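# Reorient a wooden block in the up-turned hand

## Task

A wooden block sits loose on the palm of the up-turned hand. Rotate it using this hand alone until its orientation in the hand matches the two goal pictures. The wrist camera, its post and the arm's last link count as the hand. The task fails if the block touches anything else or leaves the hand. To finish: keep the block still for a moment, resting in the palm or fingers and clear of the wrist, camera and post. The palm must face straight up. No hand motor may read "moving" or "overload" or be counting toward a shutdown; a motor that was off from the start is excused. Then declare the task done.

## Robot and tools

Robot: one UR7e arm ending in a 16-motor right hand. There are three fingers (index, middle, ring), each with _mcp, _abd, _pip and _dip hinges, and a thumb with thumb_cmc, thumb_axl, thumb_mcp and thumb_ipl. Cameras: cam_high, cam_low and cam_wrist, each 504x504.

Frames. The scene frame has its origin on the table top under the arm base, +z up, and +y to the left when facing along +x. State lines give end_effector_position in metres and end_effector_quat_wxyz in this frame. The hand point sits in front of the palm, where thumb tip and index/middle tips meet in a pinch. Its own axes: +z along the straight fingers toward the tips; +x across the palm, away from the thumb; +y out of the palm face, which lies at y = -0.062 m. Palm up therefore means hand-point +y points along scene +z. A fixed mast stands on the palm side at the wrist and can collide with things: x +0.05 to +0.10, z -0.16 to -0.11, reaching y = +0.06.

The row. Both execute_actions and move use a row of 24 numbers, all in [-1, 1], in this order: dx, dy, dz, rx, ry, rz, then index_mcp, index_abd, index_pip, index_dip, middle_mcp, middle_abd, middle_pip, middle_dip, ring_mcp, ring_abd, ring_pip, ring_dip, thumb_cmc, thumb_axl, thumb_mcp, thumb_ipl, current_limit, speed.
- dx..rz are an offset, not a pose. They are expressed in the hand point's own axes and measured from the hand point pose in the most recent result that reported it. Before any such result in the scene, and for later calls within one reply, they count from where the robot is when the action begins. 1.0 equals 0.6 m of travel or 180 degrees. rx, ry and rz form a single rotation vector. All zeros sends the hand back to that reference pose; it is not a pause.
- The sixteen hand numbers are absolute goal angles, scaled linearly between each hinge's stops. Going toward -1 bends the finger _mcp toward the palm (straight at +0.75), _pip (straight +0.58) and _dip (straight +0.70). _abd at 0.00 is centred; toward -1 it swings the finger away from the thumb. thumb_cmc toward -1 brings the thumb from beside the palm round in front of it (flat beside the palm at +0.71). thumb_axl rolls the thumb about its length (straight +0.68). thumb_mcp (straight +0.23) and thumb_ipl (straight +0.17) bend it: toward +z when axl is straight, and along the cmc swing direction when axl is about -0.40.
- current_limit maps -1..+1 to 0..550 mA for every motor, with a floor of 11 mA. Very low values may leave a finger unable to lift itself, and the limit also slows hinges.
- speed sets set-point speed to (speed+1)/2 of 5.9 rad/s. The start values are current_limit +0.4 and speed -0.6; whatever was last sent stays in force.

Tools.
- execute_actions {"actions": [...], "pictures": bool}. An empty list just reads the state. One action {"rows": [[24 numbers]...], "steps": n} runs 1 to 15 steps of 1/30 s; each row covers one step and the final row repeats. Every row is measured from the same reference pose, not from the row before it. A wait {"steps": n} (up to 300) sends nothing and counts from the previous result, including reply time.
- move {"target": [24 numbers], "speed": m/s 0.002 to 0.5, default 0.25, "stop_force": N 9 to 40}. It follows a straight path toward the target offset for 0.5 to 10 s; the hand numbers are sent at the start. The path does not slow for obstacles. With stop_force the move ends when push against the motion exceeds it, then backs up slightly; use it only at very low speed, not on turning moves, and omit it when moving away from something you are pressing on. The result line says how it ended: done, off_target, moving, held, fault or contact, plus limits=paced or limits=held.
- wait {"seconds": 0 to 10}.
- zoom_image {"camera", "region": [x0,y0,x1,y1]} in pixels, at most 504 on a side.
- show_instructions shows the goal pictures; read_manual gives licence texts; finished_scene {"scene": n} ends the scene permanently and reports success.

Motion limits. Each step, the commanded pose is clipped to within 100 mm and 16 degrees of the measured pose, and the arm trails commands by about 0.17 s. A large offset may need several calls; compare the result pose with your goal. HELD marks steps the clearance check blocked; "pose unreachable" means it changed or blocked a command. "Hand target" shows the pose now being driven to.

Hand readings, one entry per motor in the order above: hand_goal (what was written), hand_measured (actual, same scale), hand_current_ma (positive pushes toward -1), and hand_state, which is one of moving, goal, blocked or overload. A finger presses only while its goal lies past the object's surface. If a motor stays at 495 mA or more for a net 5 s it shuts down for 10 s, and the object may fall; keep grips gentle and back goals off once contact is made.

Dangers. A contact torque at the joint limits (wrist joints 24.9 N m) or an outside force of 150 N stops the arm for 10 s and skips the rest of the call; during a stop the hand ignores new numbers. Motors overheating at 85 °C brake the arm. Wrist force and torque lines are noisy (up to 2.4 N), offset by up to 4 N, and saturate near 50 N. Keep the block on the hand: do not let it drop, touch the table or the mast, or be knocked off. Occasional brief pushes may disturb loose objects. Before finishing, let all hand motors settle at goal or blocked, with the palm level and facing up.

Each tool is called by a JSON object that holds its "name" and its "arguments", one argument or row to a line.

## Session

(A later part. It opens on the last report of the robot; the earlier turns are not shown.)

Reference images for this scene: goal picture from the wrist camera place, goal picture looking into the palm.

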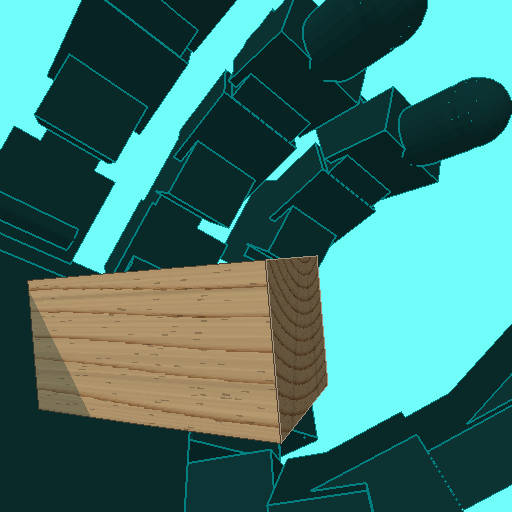

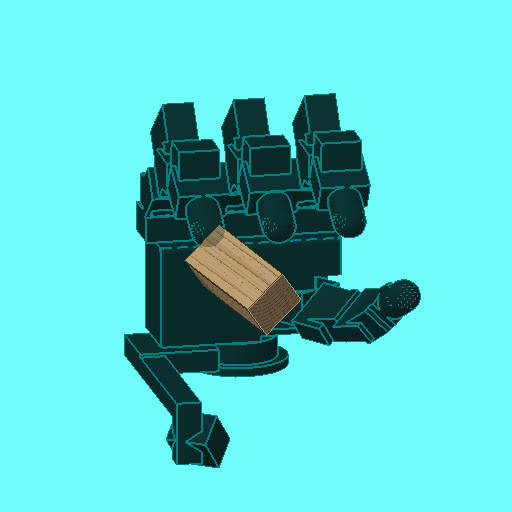

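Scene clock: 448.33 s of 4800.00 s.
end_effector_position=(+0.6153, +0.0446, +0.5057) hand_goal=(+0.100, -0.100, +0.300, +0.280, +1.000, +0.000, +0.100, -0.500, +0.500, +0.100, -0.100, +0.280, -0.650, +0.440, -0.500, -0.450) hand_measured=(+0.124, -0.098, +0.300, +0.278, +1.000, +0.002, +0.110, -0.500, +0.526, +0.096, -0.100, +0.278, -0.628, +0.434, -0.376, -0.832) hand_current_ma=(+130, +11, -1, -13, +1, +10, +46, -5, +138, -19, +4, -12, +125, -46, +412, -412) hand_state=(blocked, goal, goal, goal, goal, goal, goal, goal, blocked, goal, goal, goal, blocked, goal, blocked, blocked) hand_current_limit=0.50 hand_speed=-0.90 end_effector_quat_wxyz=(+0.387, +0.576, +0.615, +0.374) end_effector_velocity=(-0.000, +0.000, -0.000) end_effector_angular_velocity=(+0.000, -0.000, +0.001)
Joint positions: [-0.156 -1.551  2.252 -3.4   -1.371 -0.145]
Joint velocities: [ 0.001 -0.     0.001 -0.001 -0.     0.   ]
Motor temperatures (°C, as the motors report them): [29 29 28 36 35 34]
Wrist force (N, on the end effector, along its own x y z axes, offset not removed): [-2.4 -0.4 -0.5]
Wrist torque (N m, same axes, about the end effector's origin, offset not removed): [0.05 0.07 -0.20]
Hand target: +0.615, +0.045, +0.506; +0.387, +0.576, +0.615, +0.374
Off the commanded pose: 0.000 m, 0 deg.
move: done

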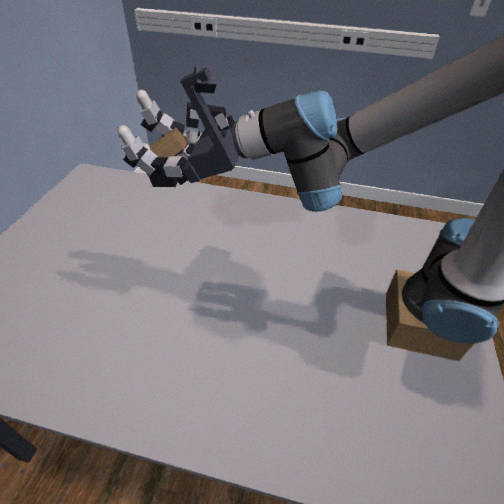

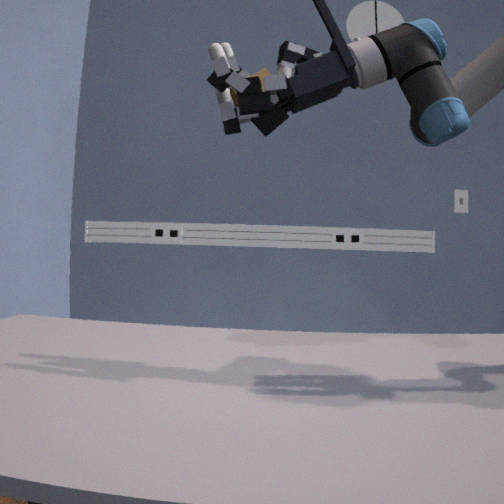

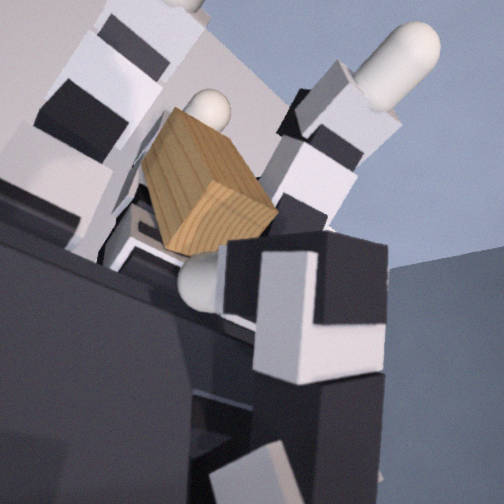

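{"name": "move", "arguments": {
  "target": [0,0,0,0,0,0,0.3,0,0.3,0.28,1,0,0.1,-0.5,0.5,0.1,-0.1,0.28,-0.65,0.46,-0.3,-0.7,0.5,-0.9]
}}

{"name": "move", "arguments": {
  "target": [0,0,0,0,0,0,0.3,0,0.3,0.28,1,0,0,-0.5,0.5,0.1,-0.1,0.28,-0.65,0.48,-0.45,-0.4,0.5,-0.9]
}}

Scene clock: 457.33 s of 4800.00 s.
end_effector_position=(+0.6153, +0.0446, +0.5057) hand_goal=(+0.300, +0.000, +0.300, +0.280, +1.000, +0.000, +0.100, -0.500, +0.500, +0.100, -0.100, +0.280, -0.650, +0.460, -0.300, -0.700) hand_measured=(+0.308, -0.004, +0.300, +0.278, +1.000, +0.002, +0.114, -0.492, +0.526, +0.096, -0.100, +0.278, -0.650, +0.458, -0.320, -0.718) hand_current_ma=(+50, -16, +1, -13, +1, +7, +73, +39, +138, -19, +4, -12, -2, -15, -135, -124) hand_state=(goal, goal, goal, goal, goal, goal, goal, goal, blocked, goal, goal, goal, goal, goal, blocked, goal) hand_current_limit=0.50 hand_speed=-0.90 end_effector_quat_wxyz=(+0.387, +0.576, +0.615, +0.374) end_effector_velocity=(-0.000, -0.000, -0.001) end_effector_angular_velocity=(+0.000, +0.001, -0.001)
Joint positions: [-0.156 -1.551  2.252 -3.4   -1.371 -0.145]
Joint velocities: [-0.001  0.     0.001  0.    -0.     0.   ]
Motor temperatures (°C, as the motors report them): [29 29 28 36 35 34]
Wrist force (N, on the end effector, along its own x y z axes, offset not removed): [-2.4 -1.2 -1.3]
Wrist torque (N m, same axes, about the end effector's origin, offset not removed): [0.02 0.15 -0.12]
Hand target: +0.615, +0.045, +0.506; +0.387, +0.576, +0.615, +0.374
Off the commanded pose: 0.000 m, 0 deg.
After step 90, 4.90 s passed at rest.
move: done

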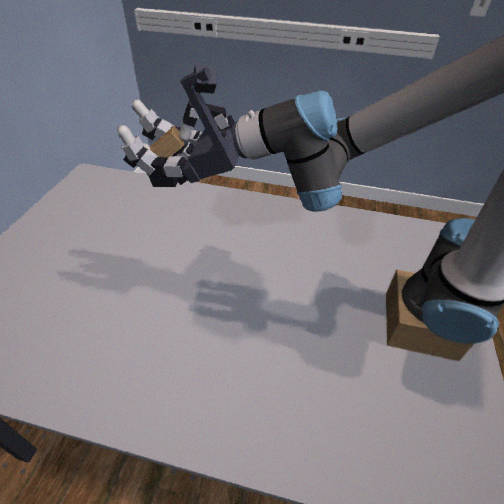

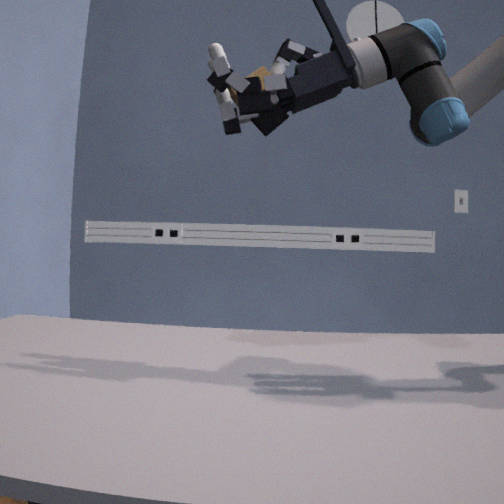

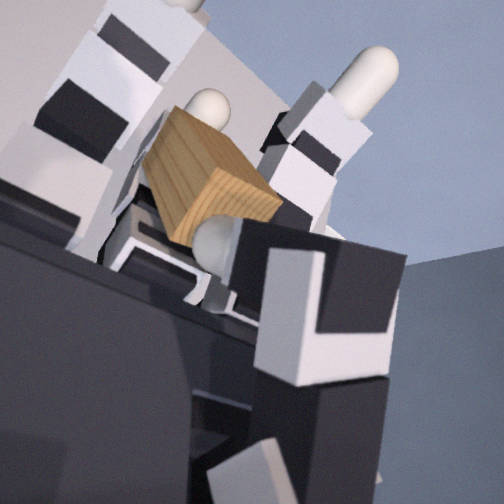

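Scene clock: 458.40 s of 4800.00 s.
end_effector_position=(+0.6153, +0.0446, +0.5057) hand_goal=(+0.300, +0.000, +0.300, +0.280, +1.000, +0.000, +0.000, -0.500, +0.500, +0.100, -0.100, +0.280, -0.650, +0.480, -0.450, -0.400) hand_measured=(+0.308, -0.004, +0.300, +0.278, +1.000, -0.006, +0.106, -0.440, +0.526, +0.096, -0.100, +0.278, -0.638, +0.466, -0.422, -0.626) hand_current_ma=(+50, -16, +1, -13, +1, -27, +413, +322, +138, -19, +4, -12, +63, -97, +180, -410) hand_state=(goal, goal, goal, goal, goal, goal, blocked, blocked, blocked, goal, goal, goal, goal, goal, blocked, blocked) hand_current_limit=0.50 hand_speed=-0.90 end_effector_quat_wxyz=(+0.387, +0.576, +0.615, +0.374) end_effector_velocity=(-0.000, +0.000, +0.001) end_effector_angular_velocity=(-0.000, -0.002, +0.000)
Joint positions: [-0.156 -1.551  2.252 -3.4   -1.371 -0.145]
Joint velocities: [ 0.    -0.    -0.    -0.001  0.     0.   ]
Motor temperatures (°C, as the motors report them): [29 29 28 36 35 34]
Wrist force (N, on the end effector, along its own x y z axes, offset not removed): [-2.5 -1.0 1.2]
Wrist torque (N m, same axes, about the end effector's origin, offset not removed): [-0.22 0.08 -0.11]
Hand target: +0.615, +0.045, +0.506; +0.387, +0.576, +0.615, +0.374
Off the commanded pose: 0.000 m, 0 deg.
move: done

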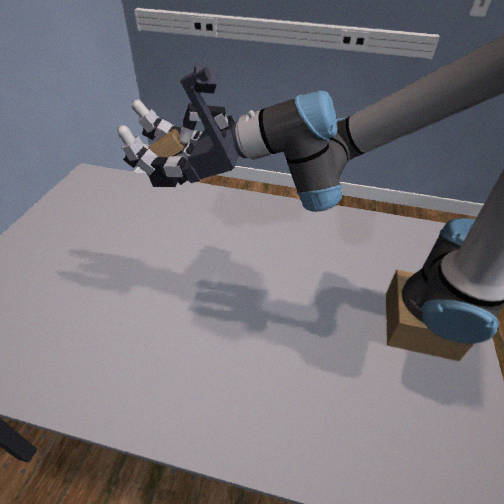

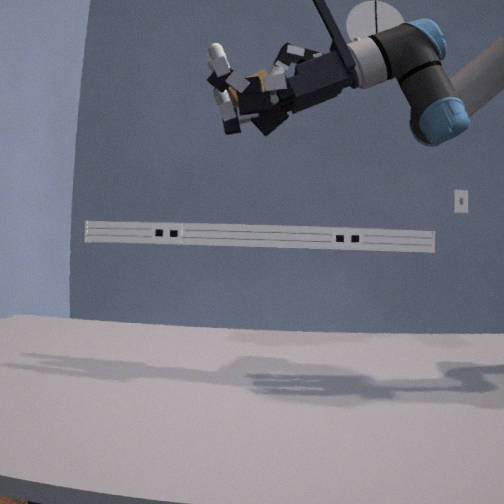

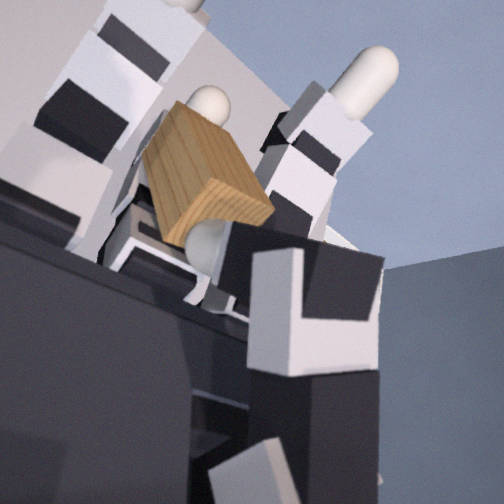

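Pinched end to end. Lift.

{"name": "move", "arguments": {
  "target": [0,0,0,0,0,0,0.5,0,0.2,0.28,1,-0.15,0.08,-0.5,0.5,0,-0.1,0.28,-0.6,0.54,-0.25,-0.45,0.5,-0.9]
}}

Scene clock: 462.77 s of 4800.00 s.
end_effector_position=(+0.6153, +0.0446, +0.5057) hand_goal=(+0.500, +0.000, +0.200, +0.280, +1.000, -0.150, +0.080, -0.500, +0.500, +0.000, -0.100, +0.280, -0.600, +0.540, -0.250, -0.450) hand_measured=(+0.510, -0.004, +0.208, +0.278, +1.000, -0.152, +0.092, -0.494, +0.526, +0.004, -0.100, +0.278, -0.598, +0.540, -0.254, -0.454) hand_current_ma=(+53, -15, +43, -12, +1, -12, +59, +28, +135, +14, +4, -12, +7, +6, -20, -25) hand_state=(goal, goal, goal, goal, goal, goal, goal, goal, blocked, goal, goal, goal, goal, goal, goal, goal) hand_current_limit=0.50 hand_speed=-0.90 end_effector_quat_wxyz=(+0.387, +0.576, +0.615, +0.374) end_effector_velocity=(-0.000, +0.000, -0.000) end_effector_angular_velocity=(+0.000, +0.001, -0.000)
Joint positions: [-0.156 -1.551  2.252 -3.4   -1.371 -0.145]
Joint velocities: [-0.    -0.     0.001  0.001  0.     0.   ]
Motor temperatures (°C, as the motors report them): [29 29 28 36 35 34]
Wrist force (N, on the end effector, along its own x y z axes, offset not removed): [-2.7 -0.8 -0.2]
Wrist torque (N m, same axes, about the end effector's origin, offset not removed): [-0.02 0.16 -0.13]
Hand target: +0.615, +0.045, +0.506; +0.387, +0.576, +0.615, +0.374
Off the commanded pose: 0.000 m, 0 deg.
move: done

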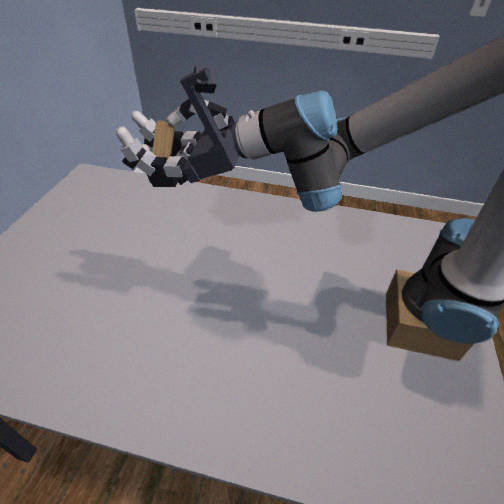

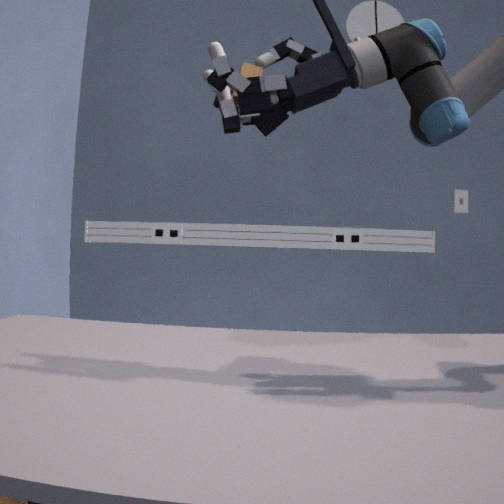

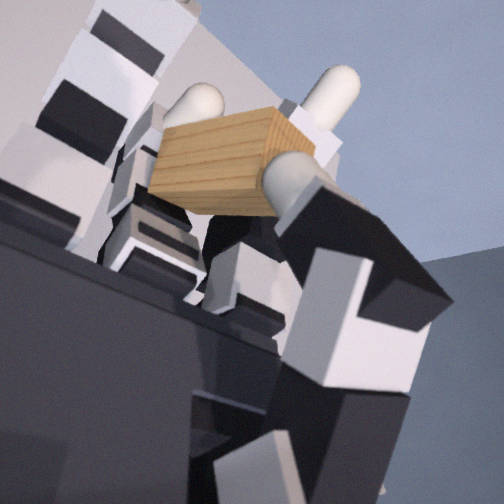

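{"name": "move", "arguments": {
  "target": [0,0,0,0,0,0,0.5,0,0.2,0.28,1,-0.2,0.0,-0.5,0.5,0,-0.1,0.28,-0.58,0.57,-0.4,-0.2,0.5,-0.92]
}}

{"name": "zoom_image", "arguments": {
  "camera": "cam_wrist",
  "region": [110,30,362,282]
}}

Scene clock: 470.37 s of 4800.00 s.
end_effector_position=(+0.6153, +0.0446, +0.5057) hand_goal=(+0.500, +0.000, +0.200, +0.280, +1.000, -0.200, +0.000, -0.500, +0.500, +0.000, -0.100, +0.280, -0.580, +0.570, -0.400, -0.200) hand_measured=(+0.510, -0.002, +0.208, +0.278, +1.000, -0.202, +0.036, -0.494, +0.526, +0.004, -0.100, +0.278, -0.572, +0.572, -0.376, -0.198) hand_current_ma=(+54, -9, +43, -12, +1, -13, +179, +28, +135, +14, +4, -12, +47, +10, +160, +14) hand_state=(goal, goal, goal, goal, goal, goal, blocked, goal, blocked, goal, goal, goal, goal, goal, blocked, goal) hand_current_limit=0.50 hand_speed=-0.92 end_effector_quat_wxyz=(+0.387, +0.576, +0.615, +0.374) end_effector_velocity=(-0.000, +0.001, +0.001) end_effector_angular_velocity=(-0.000, -0.001, +0.001)
Joint positions: [-0.156 -1.551  2.252 -3.4   -1.371 -0.145]
Joint velocities: [ 0.001 -0.001 -0.001 -0.     0.    -0.   ]
Motor temperatures (°C, as the motors report them): [29 29 28 36 35 34]
Wrist force (N, on the end effector, along its own x y z axes, offset not removed): [-1.3 -0.7 -1.8]
Wrist torque (N m, same axes, about the end effector's origin, offset not removed): [0.03 0.02 -0.06]
Hand target: +0.615, +0.045, +0.506; +0.387, +0.576, +0.615, +0.374
Off the commanded pose: 0.000 m, 0 deg.
After step 90, 2.67 s passed at rest.
move: done

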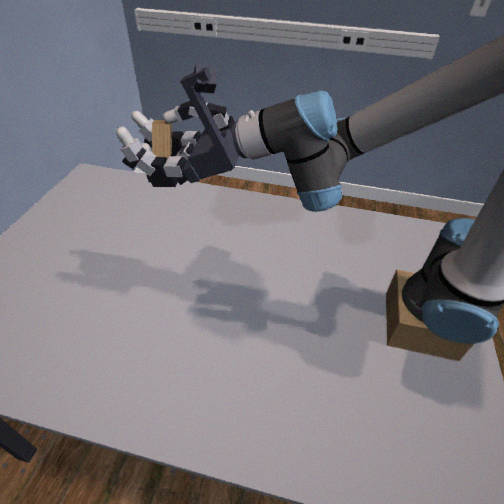

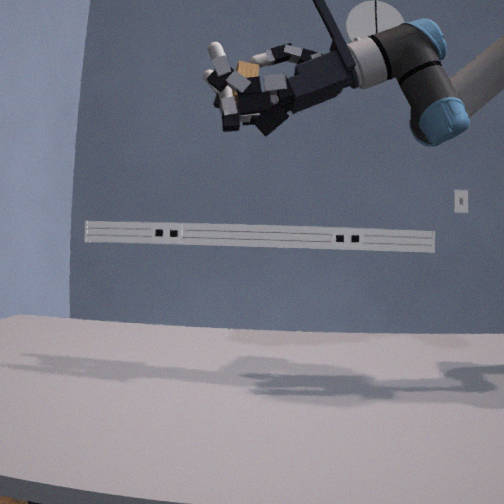

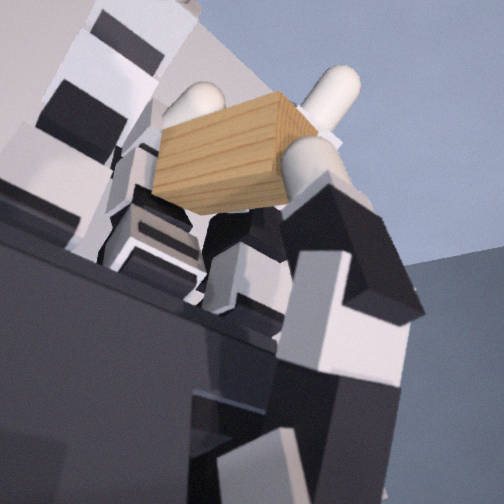

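Region (110, 30, 362, 282) of cam_wrist's 504x504 image, scaled by 2.000, with more detail than that image has.

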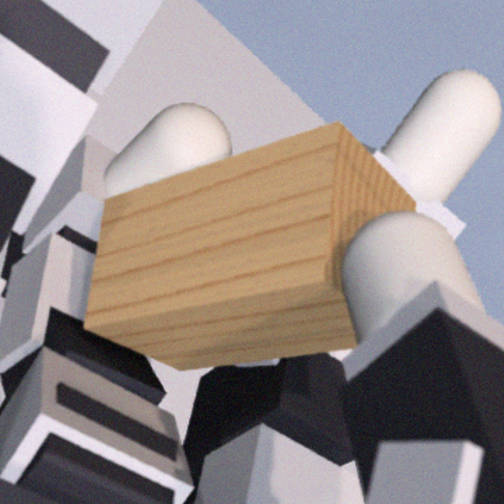

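{"name": "move", "arguments": {
  "target": [0,0,0,0,0,0,0.6,0,0.2,0.28,1,-0.45,-0.03,-0.55,0.6,-0.2,-0.1,0.28,-0.55,0.62,-0.46,-0.13,0.5,-0.92]
}}

{"name": "zoom_image", "arguments": {
  "camera": "cam_wrist",
  "region": [110,30,362,282]
}}

Scene clock: 480.07 s of 4800.00 s.
end_effector_position=(+0.6153, +0.0446, +0.5057) hand_goal=(+0.600, +0.000, +0.200, +0.280, +1.000, -0.450, -0.030, -0.550, +0.600, -0.200, -0.100, +0.280, -0.550, +0.620, -0.460, -0.130) hand_measured=(+0.610, +0.000, +0.208, +0.278, +1.000, -0.446, +0.002, -0.540, +0.608, -0.196, -0.100, +0.278, -0.546, +0.624, -0.434, -0.124) hand_current_ma=(+58, -2, +43, -12, +1, +13, +165, +50, +47, +16, +4, -12, +23, +26, +166, +37) hand_state=(goal, goal, goal, goal, goal, goal, blocked, goal, goal, goal, goal, goal, goal, goal, blocked, goal) hand_current_limit=0.50 hand_speed=-0.92 end_effector_quat_wxyz=(+0.387, +0.576, +0.615, +0.374) end_effector_velocity=(+0.000, -0.001, -0.001) end_effector_angular_velocity=(+0.000, +0.002, -0.001)
Joint positions: [-0.156 -1.551  2.252 -3.4   -1.371 -0.145]
Joint velocities: [-0.001  0.     0.     0.001  0.     0.   ]
Motor temperatures (°C, as the motors report them): [29 29 28 36 35 34]
Wrist force (N, on the end effector, along its own x y z axes, offset not removed): [-0.9 -0.6 -0.2]
Wrist torque (N m, same axes, about the end effector's origin, offset not removed): [-0.02 -0.09 0.04]
Hand target: +0.615, +0.045, +0.506; +0.387, +0.576, +0.615, +0.374
Off the commanded pose: 0.000 m, 0 deg.
After step 90, 5.33 s passed at rest.
move: done

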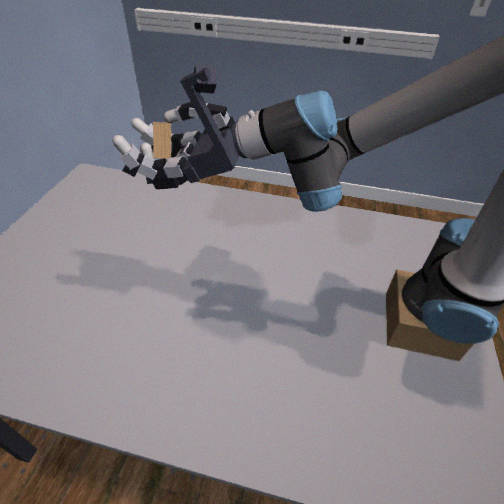

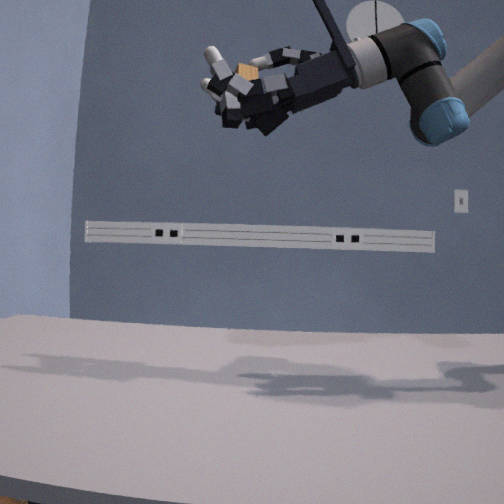

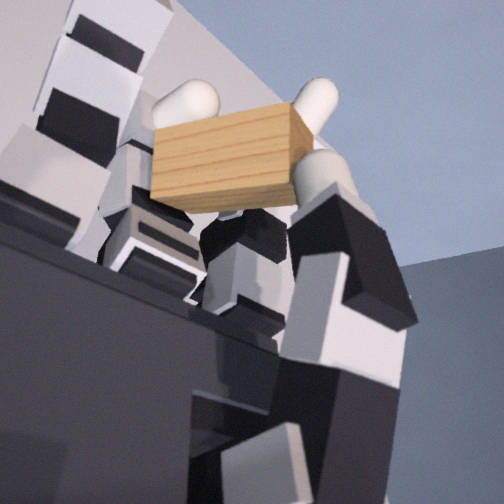

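Region (110, 30, 362, 282) of cam_wrist's 504x504 image, scaled by 2.000, with more detail than that image has.

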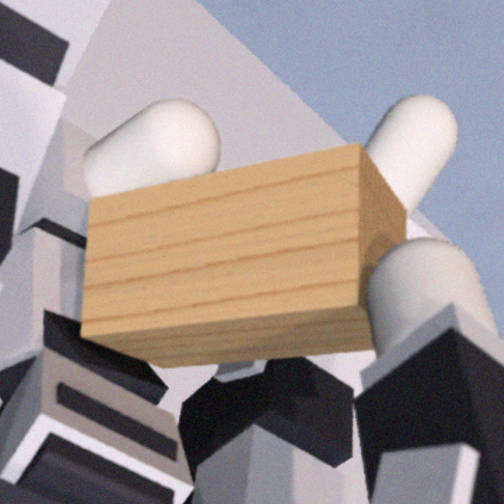

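{"name": "move", "arguments": {
  "target": [0,0,0,0,0,0,0.58,0,0.25,0.28,1,-0.68,-0.06,-0.55,0.6,-0.45,-0.1,0.28,-0.57,0.60,-0.5,-0.02,0.5,-0.92]
}}

{"name": "zoom_image", "arguments": {
  "camera": "cam_wrist",
  "region": [110,30,362,282]
}}

Scene clock: 488.63 s of 4800.00 s.
end_effector_position=(+0.6153, +0.0446, +0.5057) hand_goal=(+0.580, +0.000, +0.250, +0.280, +1.000, -0.680, -0.060, -0.550, +0.600, -0.450, -0.100, +0.280, -0.570, +0.600, -0.500, -0.020) hand_measured=(+0.604, +0.000, +0.250, +0.278, +1.000, -0.564, -0.042, -0.540, +0.618, -0.446, -0.100, +0.278, -0.556, +0.614, -0.486, -0.018) hand_current_ma=(+140, -2, +2, -12, +1, +412, +86, +49, +100, +19, +4, -12, +76, +89, +98, +14) hand_state=(blocked, goal, goal, goal, goal, blocked, goal, goal, goal, goal, goal, goal, goal, goal, goal, goal) hand_current_limit=0.50 hand_speed=-0.92 end_effector_quat_wxyz=(+0.387, +0.576, +0.615, +0.374) end_effector_velocity=(-0.000, -0.001, +0.001) end_effector_angular_velocity=(-0.000, -0.002, -0.001)
Joint positions: [-0.156 -1.551  2.252 -3.4   -1.371 -0.145]
Joint velocities: [-0.001 -0.    -0.001 -0.001  0.     0.   ]
Motor temperatures (°C, as the motors report them): [29 29 28 36 35 34]
Wrist force (N, on the end effector, along its own x y z axes, offset not removed): [-2.0 -0.6 -0.2]
Wrist torque (N m, same axes, about the end effector's origin, offset not removed): [0.01 0.09 -0.19]
Hand target: +0.615, +0.045, +0.506; +0.387, +0.576, +0.615, +0.374
Off the commanded pose: 0.000 m, 0 deg.
After step 90, 4.20 s passed at rest.
move: done

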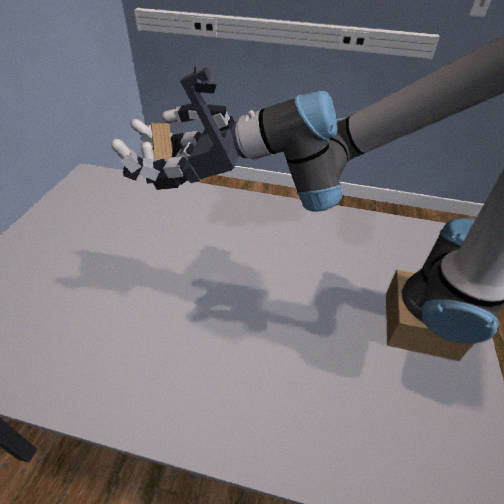

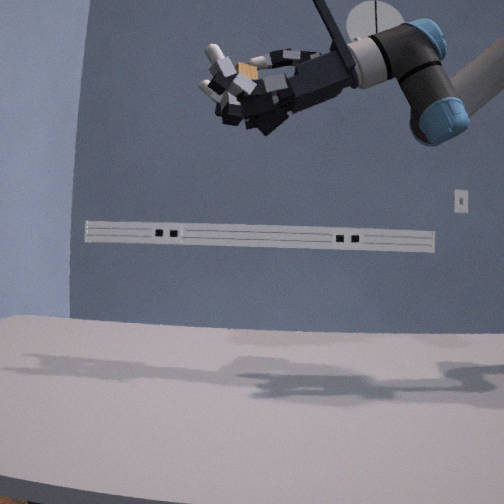

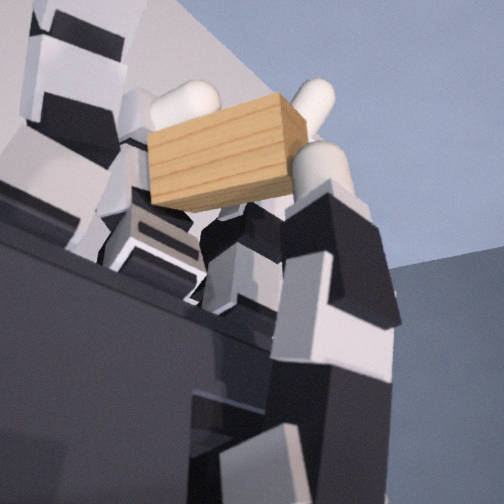

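Region (110, 30, 362, 282) of cam_wrist's 504x504 image, scaled by 2.000, with more detail than that image has.

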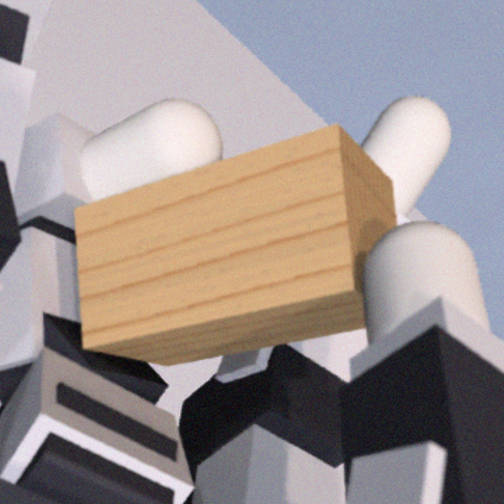

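Very close. Level.

{"name": "move", "arguments": {
  "target": [0,0,0,-0.139,0,0,0.58,0,0.25,0.28,1,-0.68,-0.07,-0.55,0.6,-0.55,-0.1,0.28,-0.57,0.60,-0.515,-0.02,0.5,-0.92],
  "speed": 0.08
}}

{"name": "wait", "arguments": {
  "seconds": 1
}}

Scene clock: 495.33 s of 4800.00 s.
end_effector_position=(+0.6155, +0.0446, +0.5060) hand_goal=(+0.580, +0.000, +0.250, +0.280, +1.000, -0.680, -0.070, -0.550, +0.600, -0.550, -0.100, +0.280, -0.570, +0.600, -0.514, -0.020) hand_measured=(+0.604, +0.000, +0.250, +0.278, +1.000, -0.566, -0.046, -0.540, +0.618, -0.548, -0.100, +0.278, -0.556, +0.614, -0.488, -0.016) hand_current_ma=(+139, -2, +2, -12, +1, +412, +117, +49, +100, +13, +4, -12, +76, +89, +176, +31) hand_state=(blocked, goal, goal, goal, goal, blocked, blocked, goal, goal, goal, goal, goal, goal, goal, blocked, goal) hand_current_limit=0.50 hand_speed=-0.92 end_effector_quat_wxyz=(+0.502, +0.479, +0.520, +0.498) end_effector_velocity=(+0.001, -0.001, +0.000) end_effector_angular_velocity=(+0.001, -0.017, -0.001)
Joint positions: [-0.159 -1.18   2.204 -4.166 -1.325 -0.046]
Joint velocities: [-0.001  0.015 -0.009 -0.024  0.     0.004]
Motor temperatures (°C, as the motors report them): [29 29 28 36 35 34]
Wrist force (N, on the end effector, along its own x y z axes, offset not removed): [-1.3 -0.3 -1.0]
Wrist torque (N m, same axes, about the end effector's origin, offset not removed): [0.11 0.03 -0.07]
Hand target: +0.616, +0.045, +0.506; +0.503, +0.478, +0.520, +0.498
Off the commanded pose: 0.000 m, 0 deg.
After step 90, 0.60 s passed at rest.
move: done

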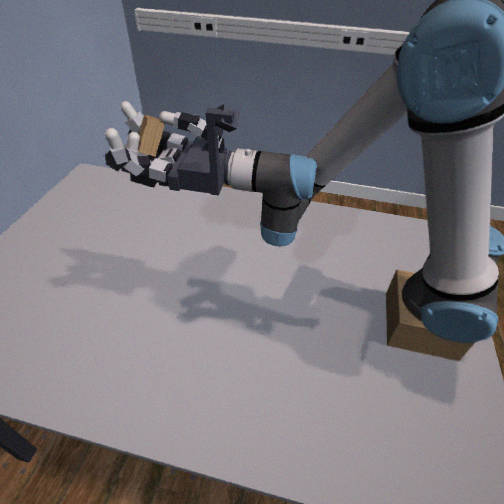

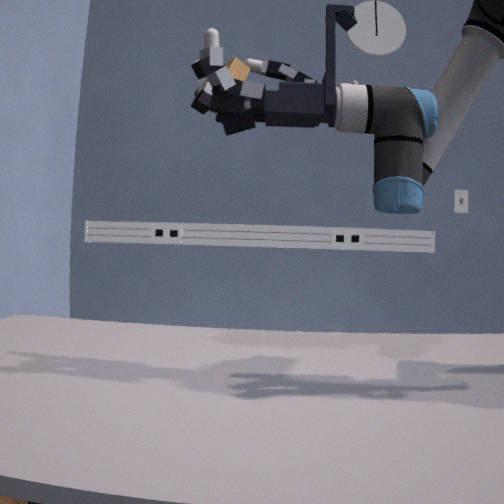

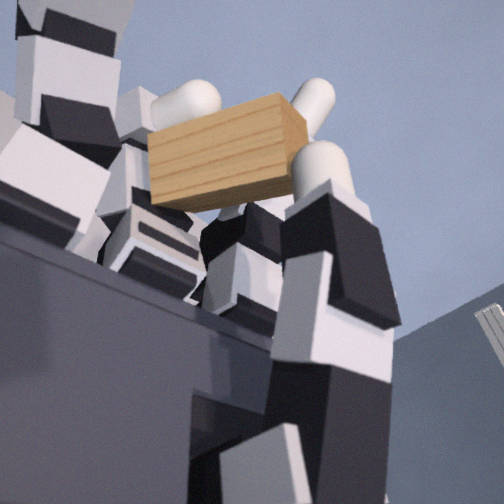

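Scene clock: 496.33 s of 4800.00 s.
end_effector_position=(+0.6156, +0.0446, +0.5060) hand_goal=(+0.580, +0.000, +0.250, +0.280, +1.000, -0.680, -0.070, -0.550, +0.600, -0.550, -0.100, +0.280, -0.570, +0.600, -0.514, -0.020) hand_measured=(+0.604, +0.000, +0.250, +0.278, +1.000, -0.566, -0.046, -0.540, +0.618, -0.548, -0.100, +0.278, -0.556, +0.614, -0.488, -0.016) hand_current_ma=(+139, -2, +2, -12, +1, +413, +117, +49, +100, +13, +4, -12, +76, +89, +176, +31) hand_state=(blocked, goal, goal, goal, goal, blocked, blocked, goal, goal, goal, goal, goal, goal, goal, blocked, goal) hand_current_limit=0.50 hand_speed=-0.92 end_effector_quat_wxyz=(+0.503, +0.478, +0.520, +0.498) end_effector_velocity=(+0.000, +0.000, +0.001) end_effector_angular_velocity=(-0.000, -0.001, +0.000)
Joint positions: [-0.159 -1.178  2.203 -4.169 -1.325 -0.045]
Joint velocities: [ 0.    -0.    -0.001 -0.     0.     0.   ]
Motor temperatures (°C, as the motors report them): [29 29 28 36 35 34]
Wrist force (N, on the end effector, along its own x y z axes, offset not removed): [-2.0 -1.7 -0.6]
Wrist torque (N m, same axes, about the end effector's origin, offset not removed): [-0.11 0.08 -0.06]
Hand target: +0.616, +0.045, +0.506; +0.503, +0.478, +0.520, +0.498
Off the commanded pose: 0.000 m, 0 deg.
Steps of this call (steps 1 to 30: nothing new was sent). Readings (end_effector_position | what the end effector reports):
1: (+0.6155, +0.0446, +0.5060) | hand_goal=(+0.580, +0.000, +0.250, +0.280, +1.000, -0.680, -0.070, -0.550, +0.600, -0.550, -0.100, +0.280, -0.570, +0.600, -0.514, -0.020) hand_measured=(+0.604, +0.000, +0.250, +0.278, +1.000, -0.566, -0.046, -0.540, +0.618, -0.548, -0.100, +0.278, -0.556, +0.614, -0.488, -0.016) hand_current_ma=(+139, -2, +2, -12, +1, +412, +117, +49, +100, +13, +4, -12, +76, +89, +176, +31) hand_state=(blocked, goal, goal, goal, goal, blocked, blocked, goal, goal, goal, goal, goal, goal, goal, blocked, goal) hand_current_limit=0.50 hand_speed=-0.92
2: (+0.6155, +0.0446, +0.5060) | hand_goal=(+0.580, +0.000, +0.250, +0.280, +1.000, -0.680, -0.070, -0.550, +0.600, -0.550, -0.100, +0.280, -0.570, +0.600, -0.514, -0.020) hand_measured=(+0.604, +0.000, +0.250, +0.278, +1.000, -0.566, -0.046, -0.540, +0.618, -0.548, -0.100, +0.278, -0.556, +0.614, -0.488, -0.016) hand_current_ma=(+139, -2, +2, -12, +1, +412, +117, +49, +100, +13, +4, -12, +76, +89, +176, +31) hand_state=(blocked, goal, goal, goal, goal, blocked, blocked, goal, goal, goal, goal, goal, goal, goal, blocked, goal) hand_current_limit=0.50 hand_speed=-0.92
4: (+0.6156, +0.0446, +0.5060) | hand_goal=(+0.580, +0.000, +0.250, +0.280, +1.000, -0.680, -0.070, -0.550, +0.600, -0.550, -0.100, +0.280, -0.570, +0.600, -0.514, -0.020) hand_measured=(+0.604, +0.000, +0.250, +0.278, +1.000, -0.566, -0.046, -0.540, +0.618, -0.548, -0.100, +0.278, -0.556, +0.614, -0.488, -0.016) hand_current_ma=(+139, -2, +2, -12, +1, +412, +117, +49, +100, +13, +4, -12, +76, +89, +176, +31) hand_state=(blocked, goal, goal, goal, goal, blocked, blocked, goal, goal, goal, goal, goal, goal, goal, blocked, goal) hand_current_limit=0.50 hand_speed=-0.92
8: (+0.6156, +0.0446, +0.5060) | hand_goal=(+0.580, +0.000, +0.250, +0.280, +1.000, -0.680, -0.070, -0.550, +0.600, -0.550, -0.100, +0.280, -0.570, +0.600, -0.514, -0.020) hand_measured=(+0.604, +0.000, +0.250, +0.278, +1.000, -0.566, -0.046, -0.540, +0.618, -0.548, -0.100, +0.278, -0.556, +0.614, -0.488, -0.016) hand_current_ma=(+139, -2, +2, -12, +1, +412, +117, +49, +100, +13, +4, -12, +76, +89, +176, +31) hand_state=(blocked, goal, goal, goal, goal, blocked, blocked, goal, goal, goal, goal, goal, goal, goal, blocked, goal) hand_current_limit=0.50 hand_speed=-0.92
30: the state above

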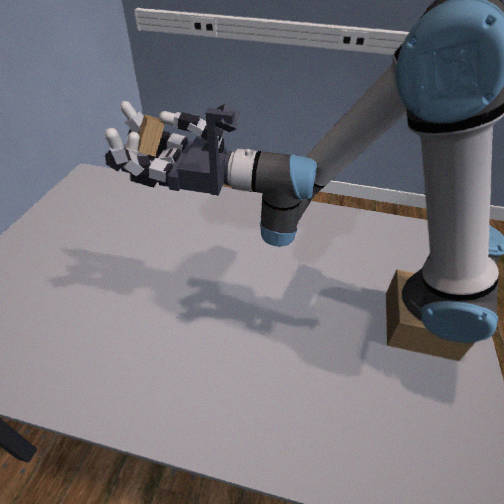

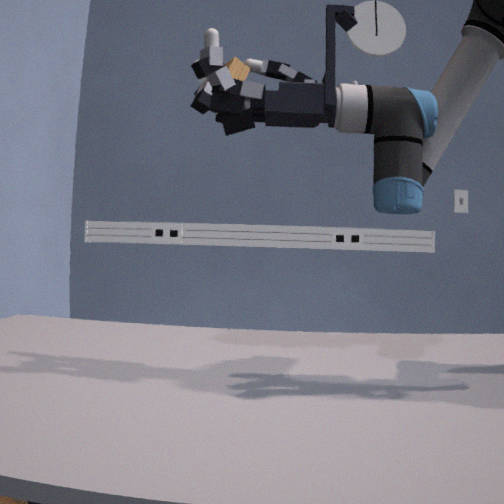

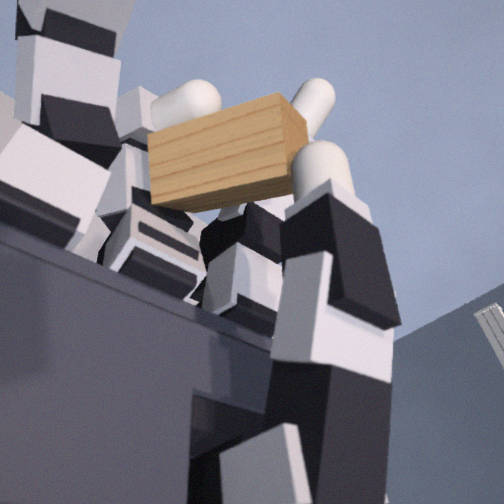

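{"name": "finished_scene", "arguments": {
  "scene": 2
}}

The scene is finished: the task was done.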